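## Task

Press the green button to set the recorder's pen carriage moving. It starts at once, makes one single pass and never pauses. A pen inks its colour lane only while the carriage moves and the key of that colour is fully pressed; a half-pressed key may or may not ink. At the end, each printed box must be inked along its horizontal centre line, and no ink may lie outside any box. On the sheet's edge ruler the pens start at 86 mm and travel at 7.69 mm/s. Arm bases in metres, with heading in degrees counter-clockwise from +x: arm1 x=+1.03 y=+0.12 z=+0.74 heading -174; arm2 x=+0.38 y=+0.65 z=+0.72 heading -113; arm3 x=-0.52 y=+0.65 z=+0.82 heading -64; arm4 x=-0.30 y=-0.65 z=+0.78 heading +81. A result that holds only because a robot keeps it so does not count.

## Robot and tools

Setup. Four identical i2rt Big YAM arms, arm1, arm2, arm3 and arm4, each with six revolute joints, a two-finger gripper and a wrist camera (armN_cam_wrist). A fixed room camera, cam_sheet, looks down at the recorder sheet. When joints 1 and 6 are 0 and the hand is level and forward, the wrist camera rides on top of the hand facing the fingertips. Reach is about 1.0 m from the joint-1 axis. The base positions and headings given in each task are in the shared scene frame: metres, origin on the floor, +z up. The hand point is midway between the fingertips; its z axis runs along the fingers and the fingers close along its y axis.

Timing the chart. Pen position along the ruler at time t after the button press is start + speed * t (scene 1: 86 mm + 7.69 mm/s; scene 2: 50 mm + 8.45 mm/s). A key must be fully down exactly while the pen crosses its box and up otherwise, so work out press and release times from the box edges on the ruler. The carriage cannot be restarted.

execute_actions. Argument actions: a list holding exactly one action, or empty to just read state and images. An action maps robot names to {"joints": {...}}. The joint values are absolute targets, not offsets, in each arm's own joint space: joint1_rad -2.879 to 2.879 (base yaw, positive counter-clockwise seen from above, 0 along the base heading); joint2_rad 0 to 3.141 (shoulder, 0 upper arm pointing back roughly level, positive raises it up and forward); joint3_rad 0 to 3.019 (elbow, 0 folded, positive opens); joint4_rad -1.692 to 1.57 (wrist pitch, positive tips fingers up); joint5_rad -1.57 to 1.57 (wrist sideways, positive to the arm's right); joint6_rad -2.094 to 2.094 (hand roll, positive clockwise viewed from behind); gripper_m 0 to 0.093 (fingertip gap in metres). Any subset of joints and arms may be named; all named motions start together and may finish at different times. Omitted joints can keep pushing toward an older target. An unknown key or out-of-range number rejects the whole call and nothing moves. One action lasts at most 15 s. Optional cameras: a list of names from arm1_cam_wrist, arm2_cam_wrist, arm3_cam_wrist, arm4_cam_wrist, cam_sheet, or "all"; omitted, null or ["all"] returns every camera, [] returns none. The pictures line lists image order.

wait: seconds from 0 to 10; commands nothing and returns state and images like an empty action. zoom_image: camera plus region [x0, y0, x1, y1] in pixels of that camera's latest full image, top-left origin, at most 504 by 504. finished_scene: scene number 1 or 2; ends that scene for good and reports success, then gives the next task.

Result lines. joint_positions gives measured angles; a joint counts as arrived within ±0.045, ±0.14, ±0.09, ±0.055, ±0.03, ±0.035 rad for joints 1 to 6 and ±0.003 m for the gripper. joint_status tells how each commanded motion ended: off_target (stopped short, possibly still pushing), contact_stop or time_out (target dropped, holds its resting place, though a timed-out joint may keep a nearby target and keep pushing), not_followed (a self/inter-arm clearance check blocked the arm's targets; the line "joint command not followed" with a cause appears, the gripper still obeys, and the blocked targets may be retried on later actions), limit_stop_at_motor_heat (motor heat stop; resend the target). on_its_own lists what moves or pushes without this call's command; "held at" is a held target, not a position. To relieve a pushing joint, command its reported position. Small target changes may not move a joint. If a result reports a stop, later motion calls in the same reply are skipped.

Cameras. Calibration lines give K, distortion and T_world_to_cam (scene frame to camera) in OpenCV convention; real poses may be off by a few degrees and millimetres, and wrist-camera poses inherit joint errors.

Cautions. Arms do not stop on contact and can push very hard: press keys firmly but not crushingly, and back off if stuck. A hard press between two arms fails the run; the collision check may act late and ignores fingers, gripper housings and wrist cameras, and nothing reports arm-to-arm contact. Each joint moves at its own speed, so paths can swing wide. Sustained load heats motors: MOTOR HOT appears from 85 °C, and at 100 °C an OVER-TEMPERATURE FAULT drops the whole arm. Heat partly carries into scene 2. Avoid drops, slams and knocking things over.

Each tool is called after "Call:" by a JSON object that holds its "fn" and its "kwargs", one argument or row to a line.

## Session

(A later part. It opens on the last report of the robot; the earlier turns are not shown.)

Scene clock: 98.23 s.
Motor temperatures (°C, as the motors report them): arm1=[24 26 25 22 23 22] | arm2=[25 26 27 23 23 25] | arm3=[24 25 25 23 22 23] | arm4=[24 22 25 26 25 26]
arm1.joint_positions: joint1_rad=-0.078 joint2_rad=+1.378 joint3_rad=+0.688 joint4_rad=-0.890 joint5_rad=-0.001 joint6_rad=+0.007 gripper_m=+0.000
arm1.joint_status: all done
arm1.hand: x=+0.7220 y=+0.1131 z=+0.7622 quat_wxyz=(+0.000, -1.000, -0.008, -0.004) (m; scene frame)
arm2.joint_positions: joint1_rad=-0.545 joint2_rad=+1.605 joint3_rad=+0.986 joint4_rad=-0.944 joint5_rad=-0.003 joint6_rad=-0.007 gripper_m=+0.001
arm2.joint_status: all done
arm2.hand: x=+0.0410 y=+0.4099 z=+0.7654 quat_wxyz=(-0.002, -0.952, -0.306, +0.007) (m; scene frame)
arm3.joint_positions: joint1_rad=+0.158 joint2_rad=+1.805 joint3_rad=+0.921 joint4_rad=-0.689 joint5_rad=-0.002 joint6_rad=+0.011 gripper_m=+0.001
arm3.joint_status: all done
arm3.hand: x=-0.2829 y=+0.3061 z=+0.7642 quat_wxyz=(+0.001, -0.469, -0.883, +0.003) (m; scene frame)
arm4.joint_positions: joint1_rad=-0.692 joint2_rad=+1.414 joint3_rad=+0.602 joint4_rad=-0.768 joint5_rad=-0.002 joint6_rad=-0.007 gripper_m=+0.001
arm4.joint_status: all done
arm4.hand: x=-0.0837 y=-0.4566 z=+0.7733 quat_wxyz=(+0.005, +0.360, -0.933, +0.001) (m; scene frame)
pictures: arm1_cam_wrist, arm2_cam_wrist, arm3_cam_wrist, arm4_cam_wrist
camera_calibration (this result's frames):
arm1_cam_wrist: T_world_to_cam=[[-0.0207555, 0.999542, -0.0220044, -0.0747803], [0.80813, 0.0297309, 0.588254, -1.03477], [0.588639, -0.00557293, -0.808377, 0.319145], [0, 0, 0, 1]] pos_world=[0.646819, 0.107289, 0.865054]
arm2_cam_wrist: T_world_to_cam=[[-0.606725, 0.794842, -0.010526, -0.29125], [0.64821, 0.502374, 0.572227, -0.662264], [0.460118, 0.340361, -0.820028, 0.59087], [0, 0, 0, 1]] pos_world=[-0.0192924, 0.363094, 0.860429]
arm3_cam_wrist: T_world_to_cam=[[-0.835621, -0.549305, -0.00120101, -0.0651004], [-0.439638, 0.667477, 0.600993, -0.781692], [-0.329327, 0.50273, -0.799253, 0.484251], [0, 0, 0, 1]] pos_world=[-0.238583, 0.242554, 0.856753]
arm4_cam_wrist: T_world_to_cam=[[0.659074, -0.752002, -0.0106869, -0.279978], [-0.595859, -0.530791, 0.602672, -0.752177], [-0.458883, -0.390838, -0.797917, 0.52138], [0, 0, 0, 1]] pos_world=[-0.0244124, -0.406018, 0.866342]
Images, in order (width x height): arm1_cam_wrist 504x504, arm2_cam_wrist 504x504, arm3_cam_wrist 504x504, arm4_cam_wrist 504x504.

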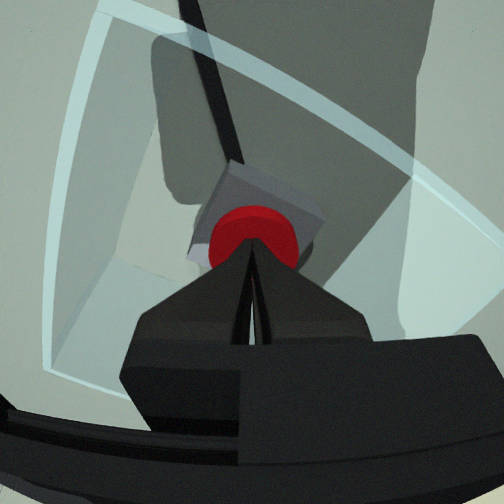

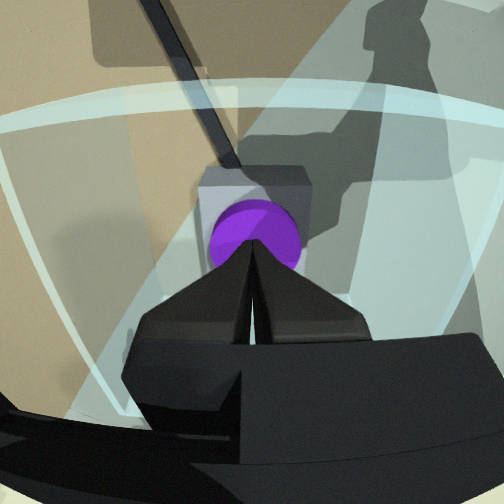

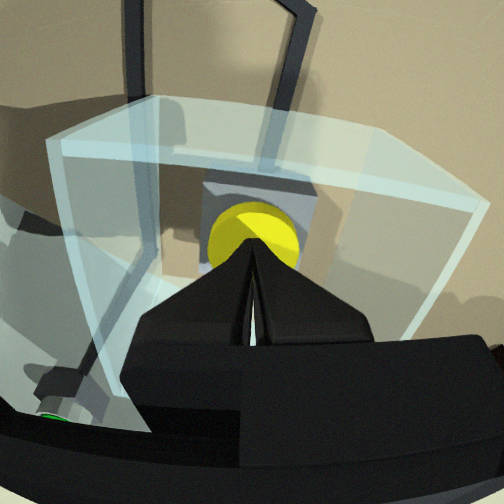

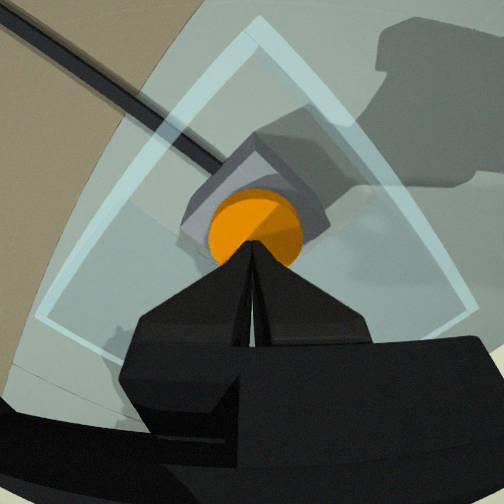

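Call:
{"fn": "execute_actions", "kwargs": {
  "actions": [
    {"arm1":{"joints":{"joint2_rad":1.28}},"arm2":{"joints":{"joint2_rad":1.535}},"arm3":{"joints":{"joint2_rad":1.58,"joint3_rad":1.01,"joint4_rad":-1.0}},"arm4":{"joints":{"joint2_rad":1.31}}}
  ],
  "cameras": []
}}

Call:
{"fn": "execute_actions", "kwargs": {
  "actions": [
    {"arm3":{"joints":{"joint1_rad":0.857,"joint2_rad":1.29,"joint3_rad":0.66,"joint4_rad":-0.92}}}
  ]
}}

Call:
{"fn": "zoom_image", "kwargs": {
  "camera": "cam_sheet",
  "region": [225, 110, 315, 200]
}}

Call:
{"fn": "zoom_image", "kwargs": {
  "camera": "cam_sheet",
  "region": [360, 170, 520, 330]
}}

Scene clock: 111.37 s.
Motor temperatures (°C, as the motors report them): arm1=[24 26 25 22 23 22] | arm2=[25 26 27 23 23 25] | arm3=[24 25 24 23 22 23] | arm4=[24 22 25 26 25 26]
arm1.joint_positions: joint1_rad=-0.078 joint2_rad=+1.280 joint3_rad=+0.666 joint4_rad=-0.890 joint5_rad=-0.001 joint6_rad=+0.007 gripper_m=+0.000
arm1.joint_status: all done
arm1.hand: x=+0.7232 y=+0.1131 z=+0.7834 quat_wxyz=(-0.001, -0.999, -0.008, +0.034) (m; scene frame)
arm2.joint_positions: joint1_rad=-0.545 joint2_rad=+1.546 joint3_rad=+0.980 joint4_rad=-0.944 joint5_rad=-0.003 joint6_rad=-0.007 gripper_m=+0.001
arm2.joint_status: all done
arm2.hand: x=+0.0393 y=+0.4087 z=+0.7869 quat_wxyz=(-0.010, -0.951, -0.306, +0.032) (m; scene frame)
arm3.joint_positions: joint1_rad=+0.158 joint2_rad=+1.559 joint3_rad=+0.985 joint4_rad=-0.990 joint5_rad=-0.002 joint6_rad=+0.011 gripper_m=+0.001
arm3.joint_status: all done
arm3.hand: x=-0.2881 y=+0.3151 z=+0.8788 quat_wxyz=(-0.003, -0.469, -0.883, +0.004) (m; scene frame)
arm4.joint_positions: joint1_rad=-0.692 joint2_rad=+1.310 joint3_rad=+0.575 joint4_rad=-0.753 joint5_rad=-0.002 joint6_rad=-0.007 gripper_m=+0.001
arm4.joint_status: all done
arm4.hand: x=-0.0810 y=-0.4542 z=+0.7944 quat_wxyz=(-0.038, +0.360, -0.932, -0.016) (m; scene frame)
pictures: none
No camera images: the call's "cameras" was empty. Leave "cameras" out to get every camera's image.

Scene clock: 112.67 s.
Motor temperatures (°C, as the motors report them): arm1=[24 26 25 22 23 22] | arm2=[25 26 27 23 23 25] | arm3=[24 25 24 23 22 23] | arm4=[24 22 25 26 25 26]
arm1.joint_positions: joint1_rad=-0.078 joint2_rad=+1.280 joint3_rad=+0.666 joint4_rad=-0.890 joint5_rad=-0.001 joint6_rad=+0.007 gripper_m=+0.000
arm1.joint_status: not commanded
arm1.hand: x=+0.7232 y=+0.1131 z=+0.7834 quat_wxyz=(-0.001, -0.999, -0.008, +0.034) (m; scene frame)
arm2.joint_positions: joint1_rad=-0.545 joint2_rad=+1.546 joint3_rad=+0.980 joint4_rad=-0.944 joint5_rad=-0.003 joint6_rad=-0.007 gripper_m=+0.001
arm2.joint_status: not commanded
arm2.hand: x=+0.0393 y=+0.4087 z=+0.7869 quat_wxyz=(-0.010, -0.951, -0.306, +0.032) (m; scene frame)
arm3.joint_positions: joint1_rad=+0.855 joint2_rad=+1.286 joint3_rad=+0.662 joint4_rad=-0.927 joint5_rad=+0.000 joint6_rad=+0.010 gripper_m=+0.001
arm3.joint_status: all done
arm3.hand: x=-0.2350 y=+0.5713 z=+0.8643 quat_wxyz=(-0.008, -0.139, -0.990, +0.005) (m; scene frame)
arm4.joint_positions: joint1_rad=-0.692 joint2_rad=+1.310 joint3_rad=+0.575 joint4_rad=-0.753 joint5_rad=-0.002 joint6_rad=-0.007 gripper_m=+0.001
arm4.joint_status: not commanded
arm4.hand: x=-0.0810 y=-0.4542 z=+0.7944 quat_wxyz=(-0.038, +0.360, -0.932, -0.016) (m; scene frame)
pictures: arm1_cam_wrist, arm2_cam_wrist, arm3_cam_wrist, arm4_cam_wrist, cam_sheet
camera_calibration (this result's frames):
arm1_cam_wrist: T_world_to_cam=[[-0.022478, 0.999502, -0.0221446, -0.0729472], [0.850602, 0.0307591, 0.52491, -1.02936], [0.52533, -0.00703732, -0.85087, 0.414799], [0, 0, 0, 1]] pos_world=[0.656033, 0.107492, 0.891649]
arm2_cam_wrist: T_world_to_cam=[[-0.607275, 0.794446, -0.00857624, -0.29238], [0.672106, 0.519455, 0.527675, -0.645772], [0.423664, 0.31468, -0.849403, 0.644705], [0, 0, 0, 1]] pos_world=[-0.0166661, 0.364854, 0.885865]
arm3_cam_wrist: T_world_to_cam=[[-0.287673, -0.957728, 0.000420517, 0.481347], [-0.774468, 0.232885, 0.588187, -0.817187], [-0.563422, 0.16888, -0.808725, 0.590532], [0, 0, 0, 1]] pos_world=[-0.161696, 0.551582, 0.958034]
arm4_cam_wrist: T_world_to_cam=[[0.659841, -0.751316, -0.0116024, -0.278618], [-0.635185, -0.565965, 0.525569, -0.719883], [-0.401435, -0.339422, -0.850672, 0.610269], [0, 0, 0, 1]] pos_world=[-0.0284321, -0.40962, 0.894255]
Images, in order (width x height): arm1_cam_wrist 504x504, arm2_cam_wrist 504x504, arm3_cam_wrist 504x504, arm4_cam_wrist 504x504, cam_sheet 672x504.

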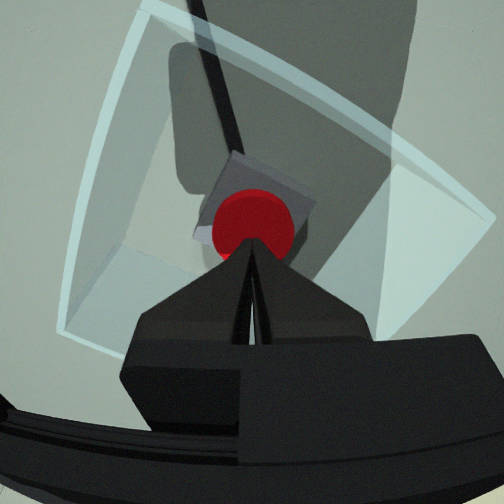

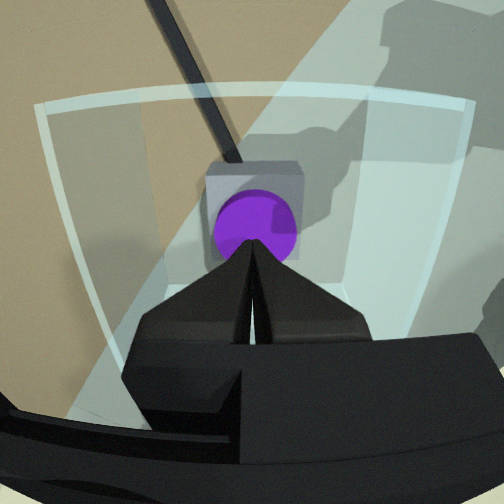

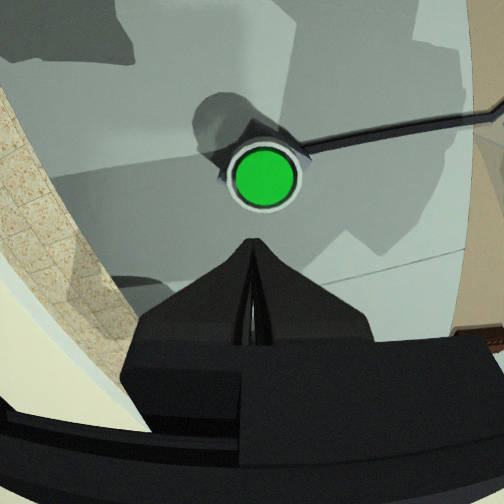

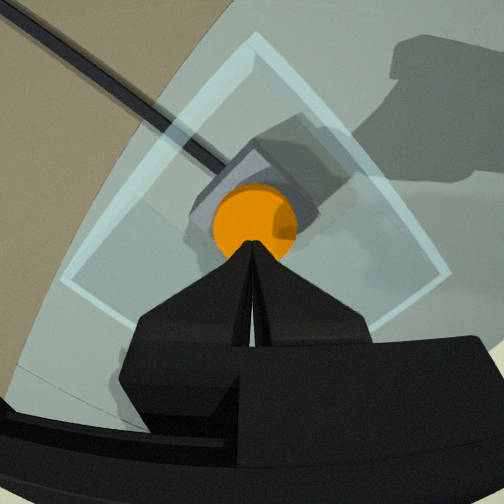

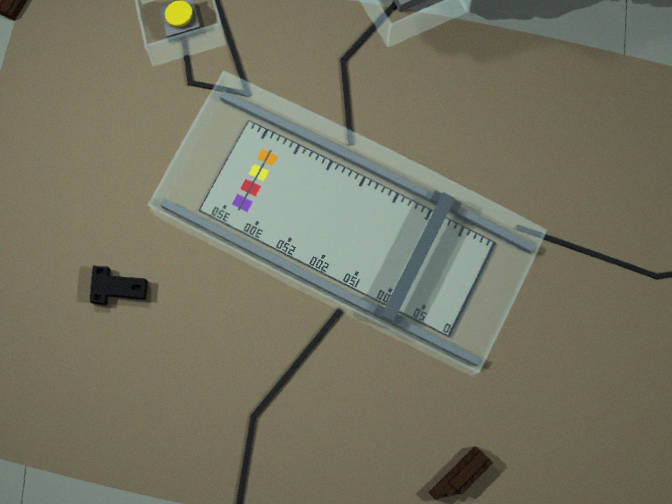

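Region (225, 110, 315, 200) of cam_sheet's 672x504 image, scaled by 5.600, with more detail than that image has.

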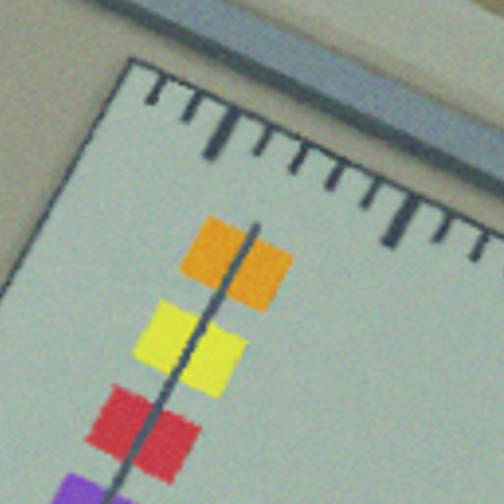

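Region (360, 170, 520, 330) of cam_sheet's 672x504 image, scaled by 3.150, with more detail than that image has.

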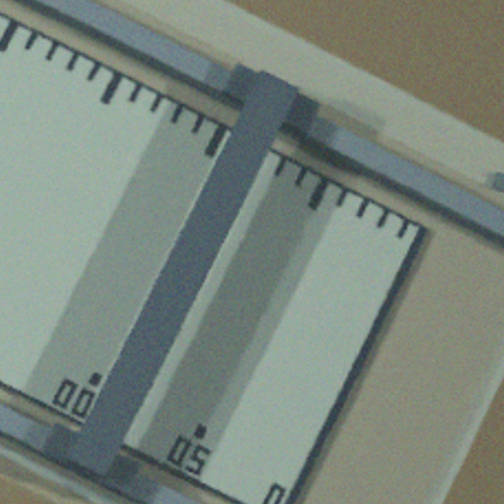

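Call:
{"fn": "execute_actions", "kwargs": {
  "actions": [
    {"arm3":{"joints":{"joint1_rad":0.822,"joint2_rad":1.45,"joint3_rad":0.58,"joint4_rad":-0.605}}}
  ],
  "cameras": ["arm3_cam_wrist"]
}}

Scene clock: 117.40 s.
Motor temperatures (°C, as the motors report them): arm1=[24 26 25 22 23 22] | arm2=[25 26 27 23 23 25] | arm3=[24 25 25 23 22 23] | arm4=[24 22 25 25 25 26]
arm1.joint_positions: joint1_rad=-0.078 joint2_rad=+1.280 joint3_rad=+0.666 joint4_rad=-0.890 joint5_rad=-0.001 joint6_rad=+0.007 gripper_m=+0.000
arm1.joint_status: not commanded
arm1.hand: x=+0.7232 y=+0.1131 z=+0.7834 quat_wxyz=(-0.001, -0.999, -0.008, +0.034) (m; scene frame)
arm2.joint_positions: joint1_rad=-0.545 joint2_rad=+1.546 joint3_rad=+0.980 joint4_rad=-0.944 joint5_rad=-0.003 joint6_rad=-0.007 gripper_m=+0.001
arm2.joint_status: not commanded
arm2.hand: x=+0.0393 y=+0.4087 z=+0.7869 quat_wxyz=(-0.010, -0.951, -0.306, +0.032) (m; scene frame)
arm3.joint_positions: joint1_rad=+0.828 joint2_rad=+1.455 joint3_rad=+0.577 joint4_rad=-0.618 joint5_rad=+0.000 joint6_rad=+0.010 gripper_m=+0.001
arm3.joint_status: all done
arm3.hand: x=-0.2256 y=+0.5595 z=+0.7958 quat_wxyz=(-0.036, -0.153, -0.988, +0.009) (m; scene frame)
arm4.joint_positions: joint1_rad=-0.692 joint2_rad=+1.310 joint3_rad=+0.575 joint4_rad=-0.753 joint5_rad=-0.002 joint6_rad=-0.007 gripper_m=+0.001
arm4.joint_status: not commanded
arm4.hand: x=-0.0810 y=-0.4542 z=+0.7944 quat_wxyz=(-0.038, +0.360, -0.932, -0.016) (m; scene frame)
pictures: arm3_cam_wrist
camera_calibration (this result's frames):
arm3_cam_wrist: T_world_to_cam=[[-0.313093, -0.949722, -0.000753087, 0.463511], [-0.798196, 0.262709, 0.542095, -0.752198], [-0.514642, 0.170327, -0.840317, 0.577752], [0, 0, 0, 1]] pos_world=[-0.157944, 0.53941, 0.893607]
Images, in order (width x height): arm3_cam_wrist 504x504.

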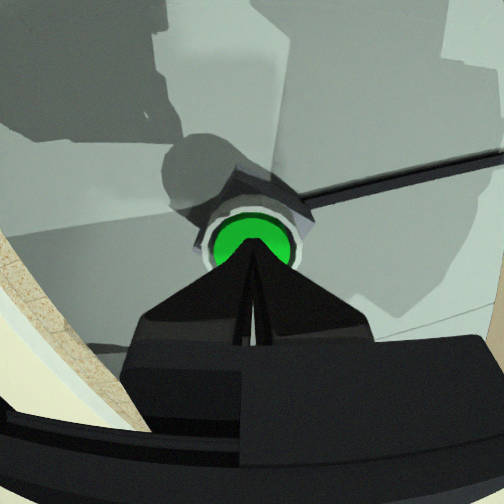

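Call:
{"fn": "execute_actions", "kwargs": {
  "actions": [
    {"arm3":{"joints":{"joint2_rad":1.63}}}
  ],
  "cameras": ["arm3_cam_wrist","cam_sheet"]
}}

Call:
{"fn": "execute_actions", "kwargs": {
  "actions": [
    {"arm3":{"joints":{"joint2_rad":1.29,"joint3_rad":0.68,"joint4_rad":-0.92}}}
  ],
  "cameras": ["cam_sheet"]
}}

Call:
{"fn": "execute_actions", "kwargs": {
  "actions": [
    {"arm3":{"joints":{"joint1_rad":0.153,"joint2_rad":1.56,"joint3_rad":1.01,"joint4_rad":-1.0}}}
  ],
  "cameras": []
}}

Call:
{"fn": "execute_actions", "kwargs": {
  "actions": [
    {"arm3":{"joints":{"joint2_rad":1.745,"joint3_rad":0.91,"joint4_rad":-0.68}}}
  ],
  "cameras": ["arm3_cam_wrist","cam_sheet"]
}}

Call:
{"fn": "zoom_image", "kwargs": {
  "camera": "cam_sheet",
  "region": [360, 170, 520, 330]
}}

Scene clock: 124.33 s.
Motor temperatures (°C, as the motors report them): arm1=[24 26 25 22 23 22] | arm2=[25 26 27 23 23 25] | arm3=[24 25 25 23 22 23] | arm4=[24 22 25 25 25 26]
arm1.joint_positions: joint1_rad=-0.078 joint2_rad=+1.280 joint3_rad=+0.666 joint4_rad=-0.890 joint5_rad=-0.001 joint6_rad=+0.007 gripper_m=+0.000
arm1.joint_status: not commanded
arm1.hand: x=+0.7232 y=+0.1131 z=+0.7834 quat_wxyz=(-0.001, -0.999, -0.008, +0.034) (m; scene frame)
arm2.joint_positions: joint1_rad=-0.545 joint2_rad=+1.546 joint3_rad=+0.980 joint4_rad=-0.944 joint5_rad=-0.003 joint6_rad=-0.007 gripper_m=+0.001
arm2.joint_status: not commanded
arm2.hand: x=+0.0393 y=+0.4087 z=+0.7869 quat_wxyz=(-0.010, -0.951, -0.306, +0.032) (m; scene frame)
arm3.joint_positions: joint1_rad=+0.828 joint2_rad=+1.564 joint3_rad=+0.591 joint4_rad=-0.617 joint5_rad=+0.000 joint6_rad=+0.010 gripper_m=+0.001
arm3.joint_status: all done
arm3.hand: x=-0.2359 y=+0.5624 z=+0.7684 quat_wxyz=(+0.011, -0.153, -0.988, +0.002) (m; scene frame)
arm4.joint_positions: joint1_rad=-0.692 joint2_rad=+1.310 joint3_rad=+0.575 joint4_rad=-0.753 joint5_rad=-0.002 joint6_rad=-0.007 gripper_m=+0.001
arm4.joint_status: not commanded
arm4.hand: x=-0.0810 y=-0.4542 z=+0.7944 quat_wxyz=(-0.038, +0.360, -0.932, -0.016) (m; scene frame)
pictures: arm3_cam_wrist, cam_sheet
camera_calibration (this result's frames):
arm3_cam_wrist: T_world_to_cam=[[-0.313754, -0.949503, 0.00137121, 0.461135], [-0.745219, 0.247144, 0.619329, -0.784404], [-0.588394, 0.193295, -0.78513, 0.476219], [0, 0, 0, 1]] pos_world=[-0.159665, 0.539659, 0.859066]
Images, in order (width x height): arm3_cam_wrist 504x504, cam_sheet 672x504.

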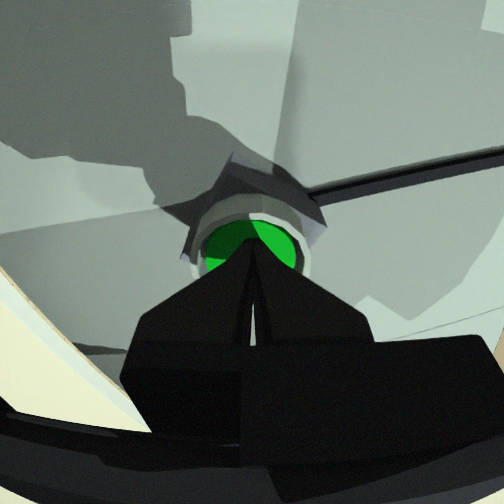

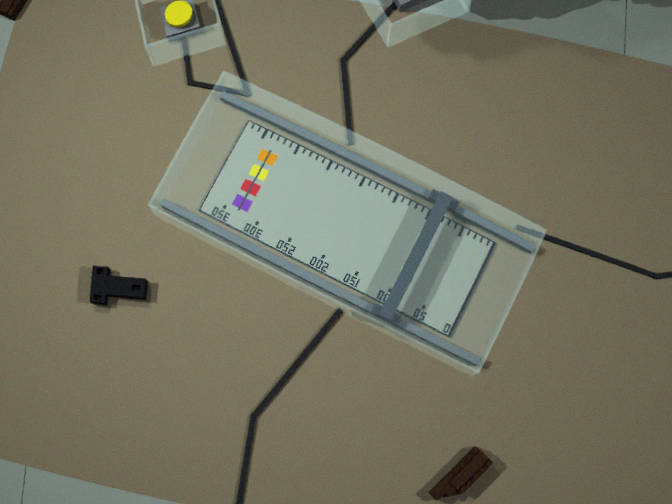

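Scene clock: 125.40 s.
Motor temperatures (°C, as the motors report them): arm1=[24 26 25 22 23 22] | arm2=[25 26 27 23 23 25] | arm3=[24 25 25 23 22 23] | arm4=[24 22 26 25 25 26]
arm1.joint_positions: joint1_rad=-0.078 joint2_rad=+1.280 joint3_rad=+0.666 joint4_rad=-0.890 joint5_rad=-0.001 joint6_rad=+0.007 gripper_m=+0.000
arm1.joint_status: not commanded
arm1.hand: x=+0.7232 y=+0.1131 z=+0.7834 quat_wxyz=(-0.001, -0.999, -0.008, +0.034) (m; scene frame)
arm2.joint_positions: joint1_rad=-0.545 joint2_rad=+1.546 joint3_rad=+0.980 joint4_rad=-0.944 joint5_rad=-0.003 joint6_rad=-0.007 gripper_m=+0.001
arm2.joint_status: not commanded
arm2.hand: x=+0.0393 y=+0.4087 z=+0.7869 quat_wxyz=(-0.010, -0.951, -0.306, +0.032) (m; scene frame)
arm3.joint_positions: joint1_rad=+0.828 joint2_rad=+1.277 joint3_rad=+0.649 joint4_rad=-0.910 joint5_rad=+0.000 joint6_rad=+0.010 gripper_m=+0.001
arm3.joint_status: all done
arm3.hand: x=-0.2384 y=+0.5639 z=+0.8628 quat_wxyz=(-0.015, -0.153, -0.988, +0.006) (m; scene frame)
arm4.joint_positions: joint1_rad=-0.692 joint2_rad=+1.310 joint3_rad=+0.575 joint4_rad=-0.753 joint5_rad=-0.002 joint6_rad=-0.007 gripper_m=+0.001
arm4.joint_status: not commanded
arm4.hand: x=-0.0810 y=-0.4542 z=+0.7944 quat_wxyz=(-0.038, +0.360, -0.932, -0.016) (m; scene frame)
pictures: cam_sheet
Images, in order (width x height): cam_sheet 672x504.

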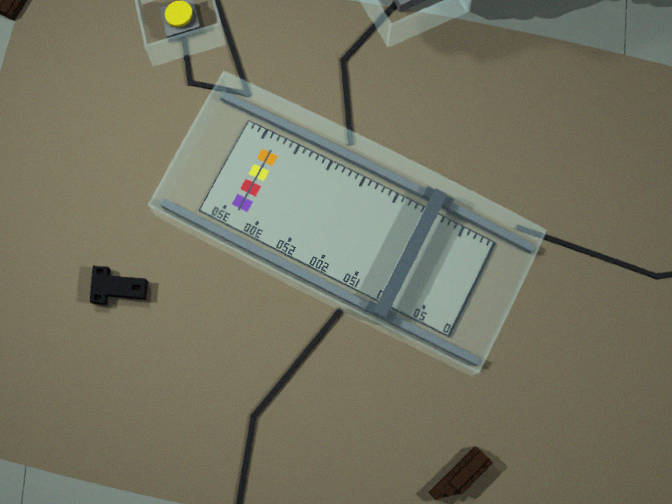

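Scene clock: 126.67 s.
Motor temperatures (°C, as the motors report them): arm1=[24 26 25 22 23 22] | arm2=[25 26 27 23 23 25] | arm3=[24 25 25 23 22 23] | arm4=[24 22 26 25 25 26]
arm1.joint_positions: joint1_rad=-0.078 joint2_rad=+1.280 joint3_rad=+0.666 joint4_rad=-0.890 joint5_rad=-0.001 joint6_rad=+0.007 gripper_m=+0.000
arm1.joint_status: not commanded
arm1.hand: x=+0.7232 y=+0.1131 z=+0.7834 quat_wxyz=(-0.001, -0.999, -0.008, +0.034) (m; scene frame)
arm2.joint_positions: joint1_rad=-0.545 joint2_rad=+1.546 joint3_rad=+0.980 joint4_rad=-0.944 joint5_rad=-0.003 joint6_rad=-0.007 gripper_m=+0.001
arm2.joint_status: not commanded
arm2.hand: x=+0.0393 y=+0.4087 z=+0.7869 quat_wxyz=(-0.010, -0.951, -0.306, +0.032) (m; scene frame)
arm3.joint_positions: joint1_rad=+0.145 joint2_rad=+1.554 joint3_rad=+0.983 joint4_rad=-0.991 joint5_rad=+0.000 joint6_rad=+0.010 gripper_m=+0.001
arm3.joint_status: all done
arm3.hand: x=-0.2935 y=+0.3125 z=+0.8799 quat_wxyz=(-0.003, -0.475, -0.880, +0.006) (m; scene frame)
arm4.joint_positions: joint1_rad=-0.692 joint2_rad=+1.310 joint3_rad=+0.575 joint4_rad=-0.753 joint5_rad=-0.002 joint6_rad=-0.007 gripper_m=+0.001
arm4.joint_status: not commanded
arm4.hand: x=-0.0810 y=-0.4542 z=+0.7944 quat_wxyz=(-0.038, +0.360, -0.932, -0.016) (m; scene frame)
pictures: none
No camera images: the call's "cameras" was empty. Leave "cameras" out to get every camera's image.

Scene clock: 127.70 s.
Motor temperatures (°C, as the motors report them): arm1=[24 26 25 22 23 22] | arm2=[25 26 27 23 23 25] | arm3=[24 25 25 23 22 23] | arm4=[24 22 26 25 25 26]
arm1.joint_positions: joint1_rad=-0.078 joint2_rad=+1.280 joint3_rad=+0.666 joint4_rad=-0.890 joint5_rad=-0.001 joint6_rad=+0.007 gripper_m=+0.000
arm1.joint_status: not commanded
arm1.hand: x=+0.7232 y=+0.1131 z=+0.7834 quat_wxyz=(-0.001, -0.999, -0.008, +0.034) (m; scene frame)
arm2.joint_positions: joint1_rad=-0.545 joint2_rad=+1.546 joint3_rad=+0.980 joint4_rad=-0.944 joint5_rad=-0.003 joint6_rad=-0.007 gripper_m=+0.001
arm2.joint_status: not commanded
arm2.hand: x=+0.0393 y=+0.4087 z=+0.7869 quat_wxyz=(-0.010, -0.951, -0.306, +0.032) (m; scene frame)
arm3.joint_positions: joint1_rad=+0.145 joint2_rad=+1.757 joint3_rad=+0.905 joint4_rad=-0.692 joint5_rad=+0.000 joint6_rad=+0.010 gripper_m=+0.001
arm3.joint_status: all done
arm3.hand: x=-0.2885 y=+0.3037 z=+0.7789 quat_wxyz=(-0.011, -0.475, -0.880, +0.010) (m; scene frame)
arm4.joint_positions: joint1_rad=-0.692 joint2_rad=+1.310 joint3_rad=+0.575 joint4_rad=-0.753 joint5_rad=-0.002 joint6_rad=-0.007 gripper_m=+0.001
arm4.joint_status: not commanded
arm4.hand: x=-0.0810 y=-0.4542 z=+0.7944 quat_wxyz=(-0.038, +0.360, -0.932, -0.016) (m; scene frame)
pictures: arm3_cam_wrist, cam_sheet
camera_calibration (this result's frames):
arm3_cam_wrist: T_world_to_cam=[[-0.842165, -0.53922, 0.000443404, -0.0773435], [-0.439656, 0.68714, 0.578395, -0.779757], [-0.312187, 0.486909, -0.815757, 0.517951], [0, 0, 0, 1]] pos_world=[-0.246264, 0.241902, 0.873564]
Images, in order (width x height): arm3_cam_wrist 504x504, cam_sheet 672x504.

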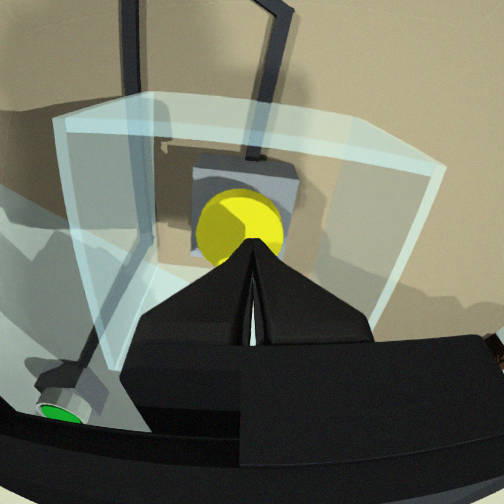

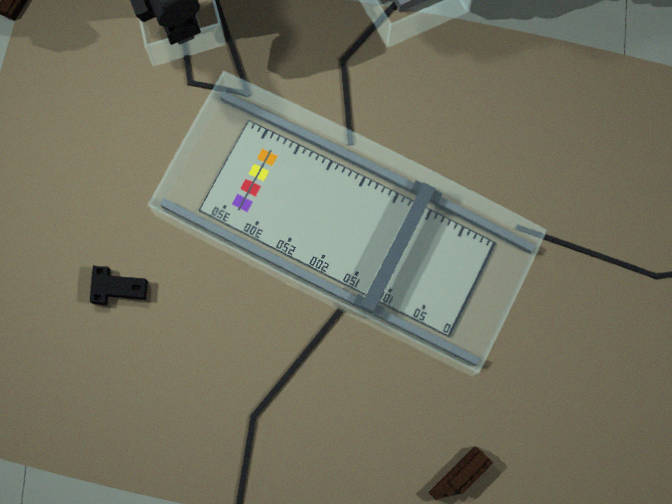

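Region (360, 170, 520, 330) of cam_sheet's 672x504 image, scaled by 3.150, with more detail than that image has.

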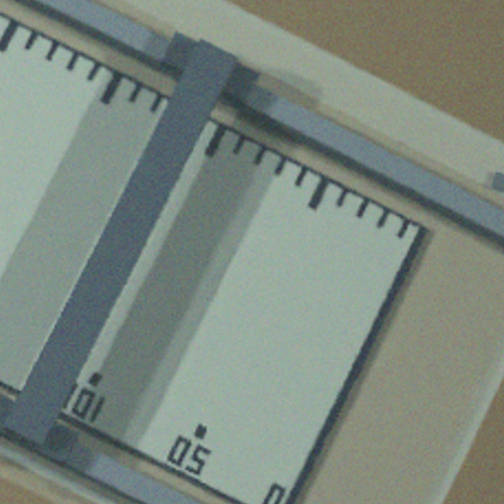

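Call:
{"fn": "wait", "kwargs": {
  "seconds": 10
}}

Scene clock: 139.00 s.
Motor temperatures (°C, as the motors report them): arm1=[24 26 25 22 23 22] | arm2=[25 26 27 23 23 25] | arm3=[24 26 25 23 22 23] | arm4=[24 22 26 25 25 26]
arm1.joint_positions: joint1_rad=-0.078 joint2_rad=+1.280 joint3_rad=+0.666 joint4_rad=-0.890 joint5_rad=-0.001 joint6_rad=+0.007 gripper_m=+0.000
arm1.joint_status: not commanded
arm1.hand: x=+0.7232 y=+0.1131 z=+0.7834 quat_wxyz=(-0.001, -0.999, -0.008, +0.034) (m; scene frame)
arm2.joint_positions: joint1_rad=-0.545 joint2_rad=+1.546 joint3_rad=+0.980 joint4_rad=-0.944 joint5_rad=-0.003 joint6_rad=-0.007 gripper_m=+0.001
arm2.joint_status: not commanded
arm2.hand: x=+0.0393 y=+0.4087 z=+0.7869 quat_wxyz=(-0.010, -0.951, -0.306, +0.032) (m; scene frame)
arm3.joint_positions: joint1_rad=+0.145 joint2_rad=+1.757 joint3_rad=+0.905 joint4_rad=-0.692 joint5_rad=+0.000 joint6_rad=+0.010 gripper_m=+0.001
arm3.joint_status: all done
arm3.hand: x=-0.2885 y=+0.3037 z=+0.7789 quat_wxyz=(-0.011, -0.475, -0.880, +0.010) (m; scene frame)
arm4.joint_positions: joint1_rad=-0.692 joint2_rad=+1.310 joint3_rad=+0.575 joint4_rad=-0.753 joint5_rad=-0.002 joint6_rad=-0.007 gripper_m=+0.001
arm4.joint_status: not commanded
arm4.hand: x=-0.0810 y=-0.4542 z=+0.7944 quat_wxyz=(-0.038, +0.360, -0.932, -0.016) (m; scene frame)
wait: 10.00 s; at rest from the start
pictures: arm1_cam_wrist, arm2_cam_wrist, arm3_cam_wrist, arm4_cam_wrist, cam_sheet
camera_calibration (this result's frames):
arm1_cam_wrist: T_world_to_cam=[[-0.022478, 0.999502, -0.0221446, -0.0729472], [0.850602, 0.0307591, 0.52491, -1.02936], [0.52533, -0.00703732, -0.85087, 0.414799], [0, 0, 0, 1]] pos_world=[0.656033, 0.107492, 0.891649]
arm2_cam_wrist: T_world_to_cam=[[-0.607275, 0.794446, -0.00857624, -0.29238], [0.672106, 0.519455, 0.527675, -0.645772], [0.423664, 0.31468, -0.849403, 0.644705], [0, 0, 0, 1]] pos_world=[-0.0166661, 0.364854, 0.885865]
arm3_cam_wrist: T_world_to_cam=[[-0.842165, -0.53922, 0.000443404, -0.0773435], [-0.439656, 0.68714, 0.578395, -0.779757], [-0.312187, 0.486909, -0.815757, 0.517951], [0, 0, 0, 1]] pos_world=[-0.246264, 0.241902, 0.873564]
arm4_cam_wrist: T_world_to_cam=[[0.659841, -0.751316, -0.0116024, -0.278618], [-0.635185, -0.565965, 0.525569, -0.719883], [-0.401435, -0.339422, -0.850672, 0.610269], [0, 0, 0, 1]] pos_world=[-0.0284321, -0.40962, 0.894255]
Images, in order (width x height): arm1_cam_wrist 504x504, arm2_cam_wrist 504x504, arm3_cam_wrist 504x504, arm4_cam_wrist 504x504, cam_sheet 672x504.

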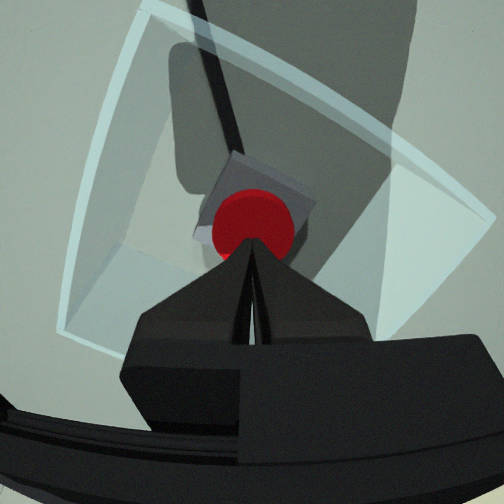

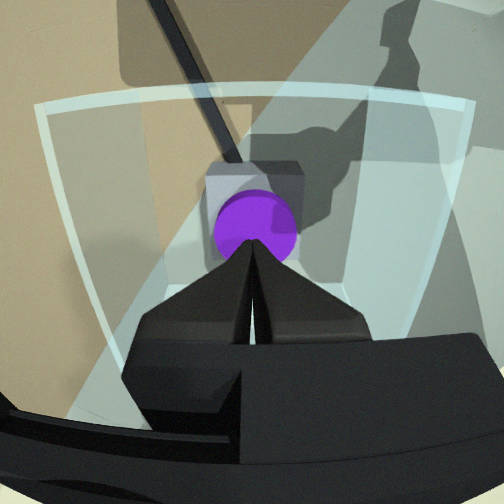

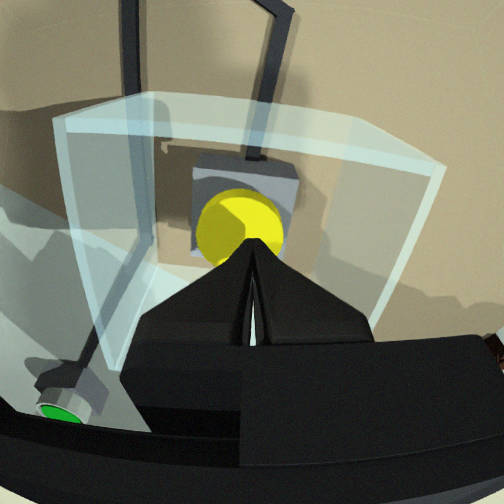

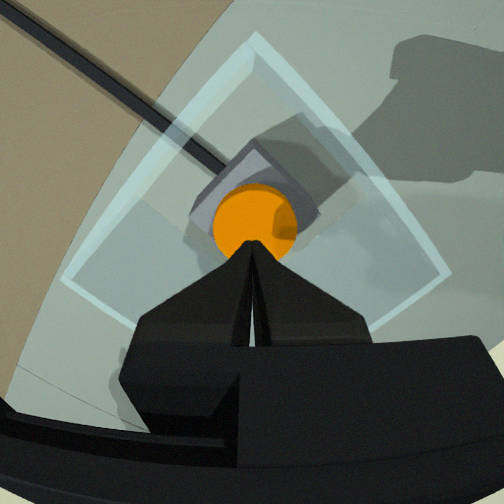

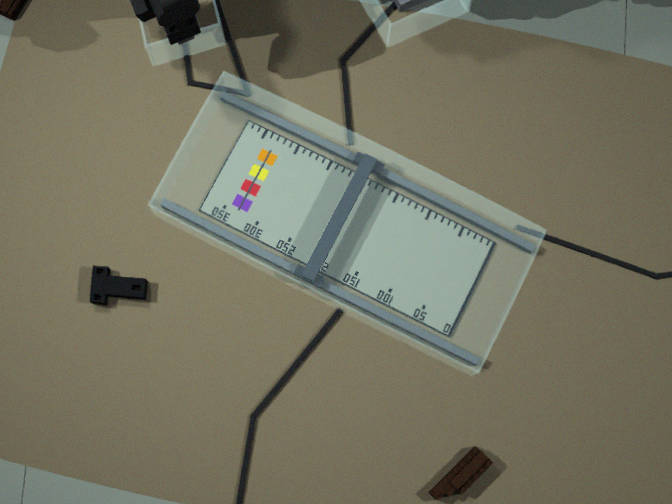

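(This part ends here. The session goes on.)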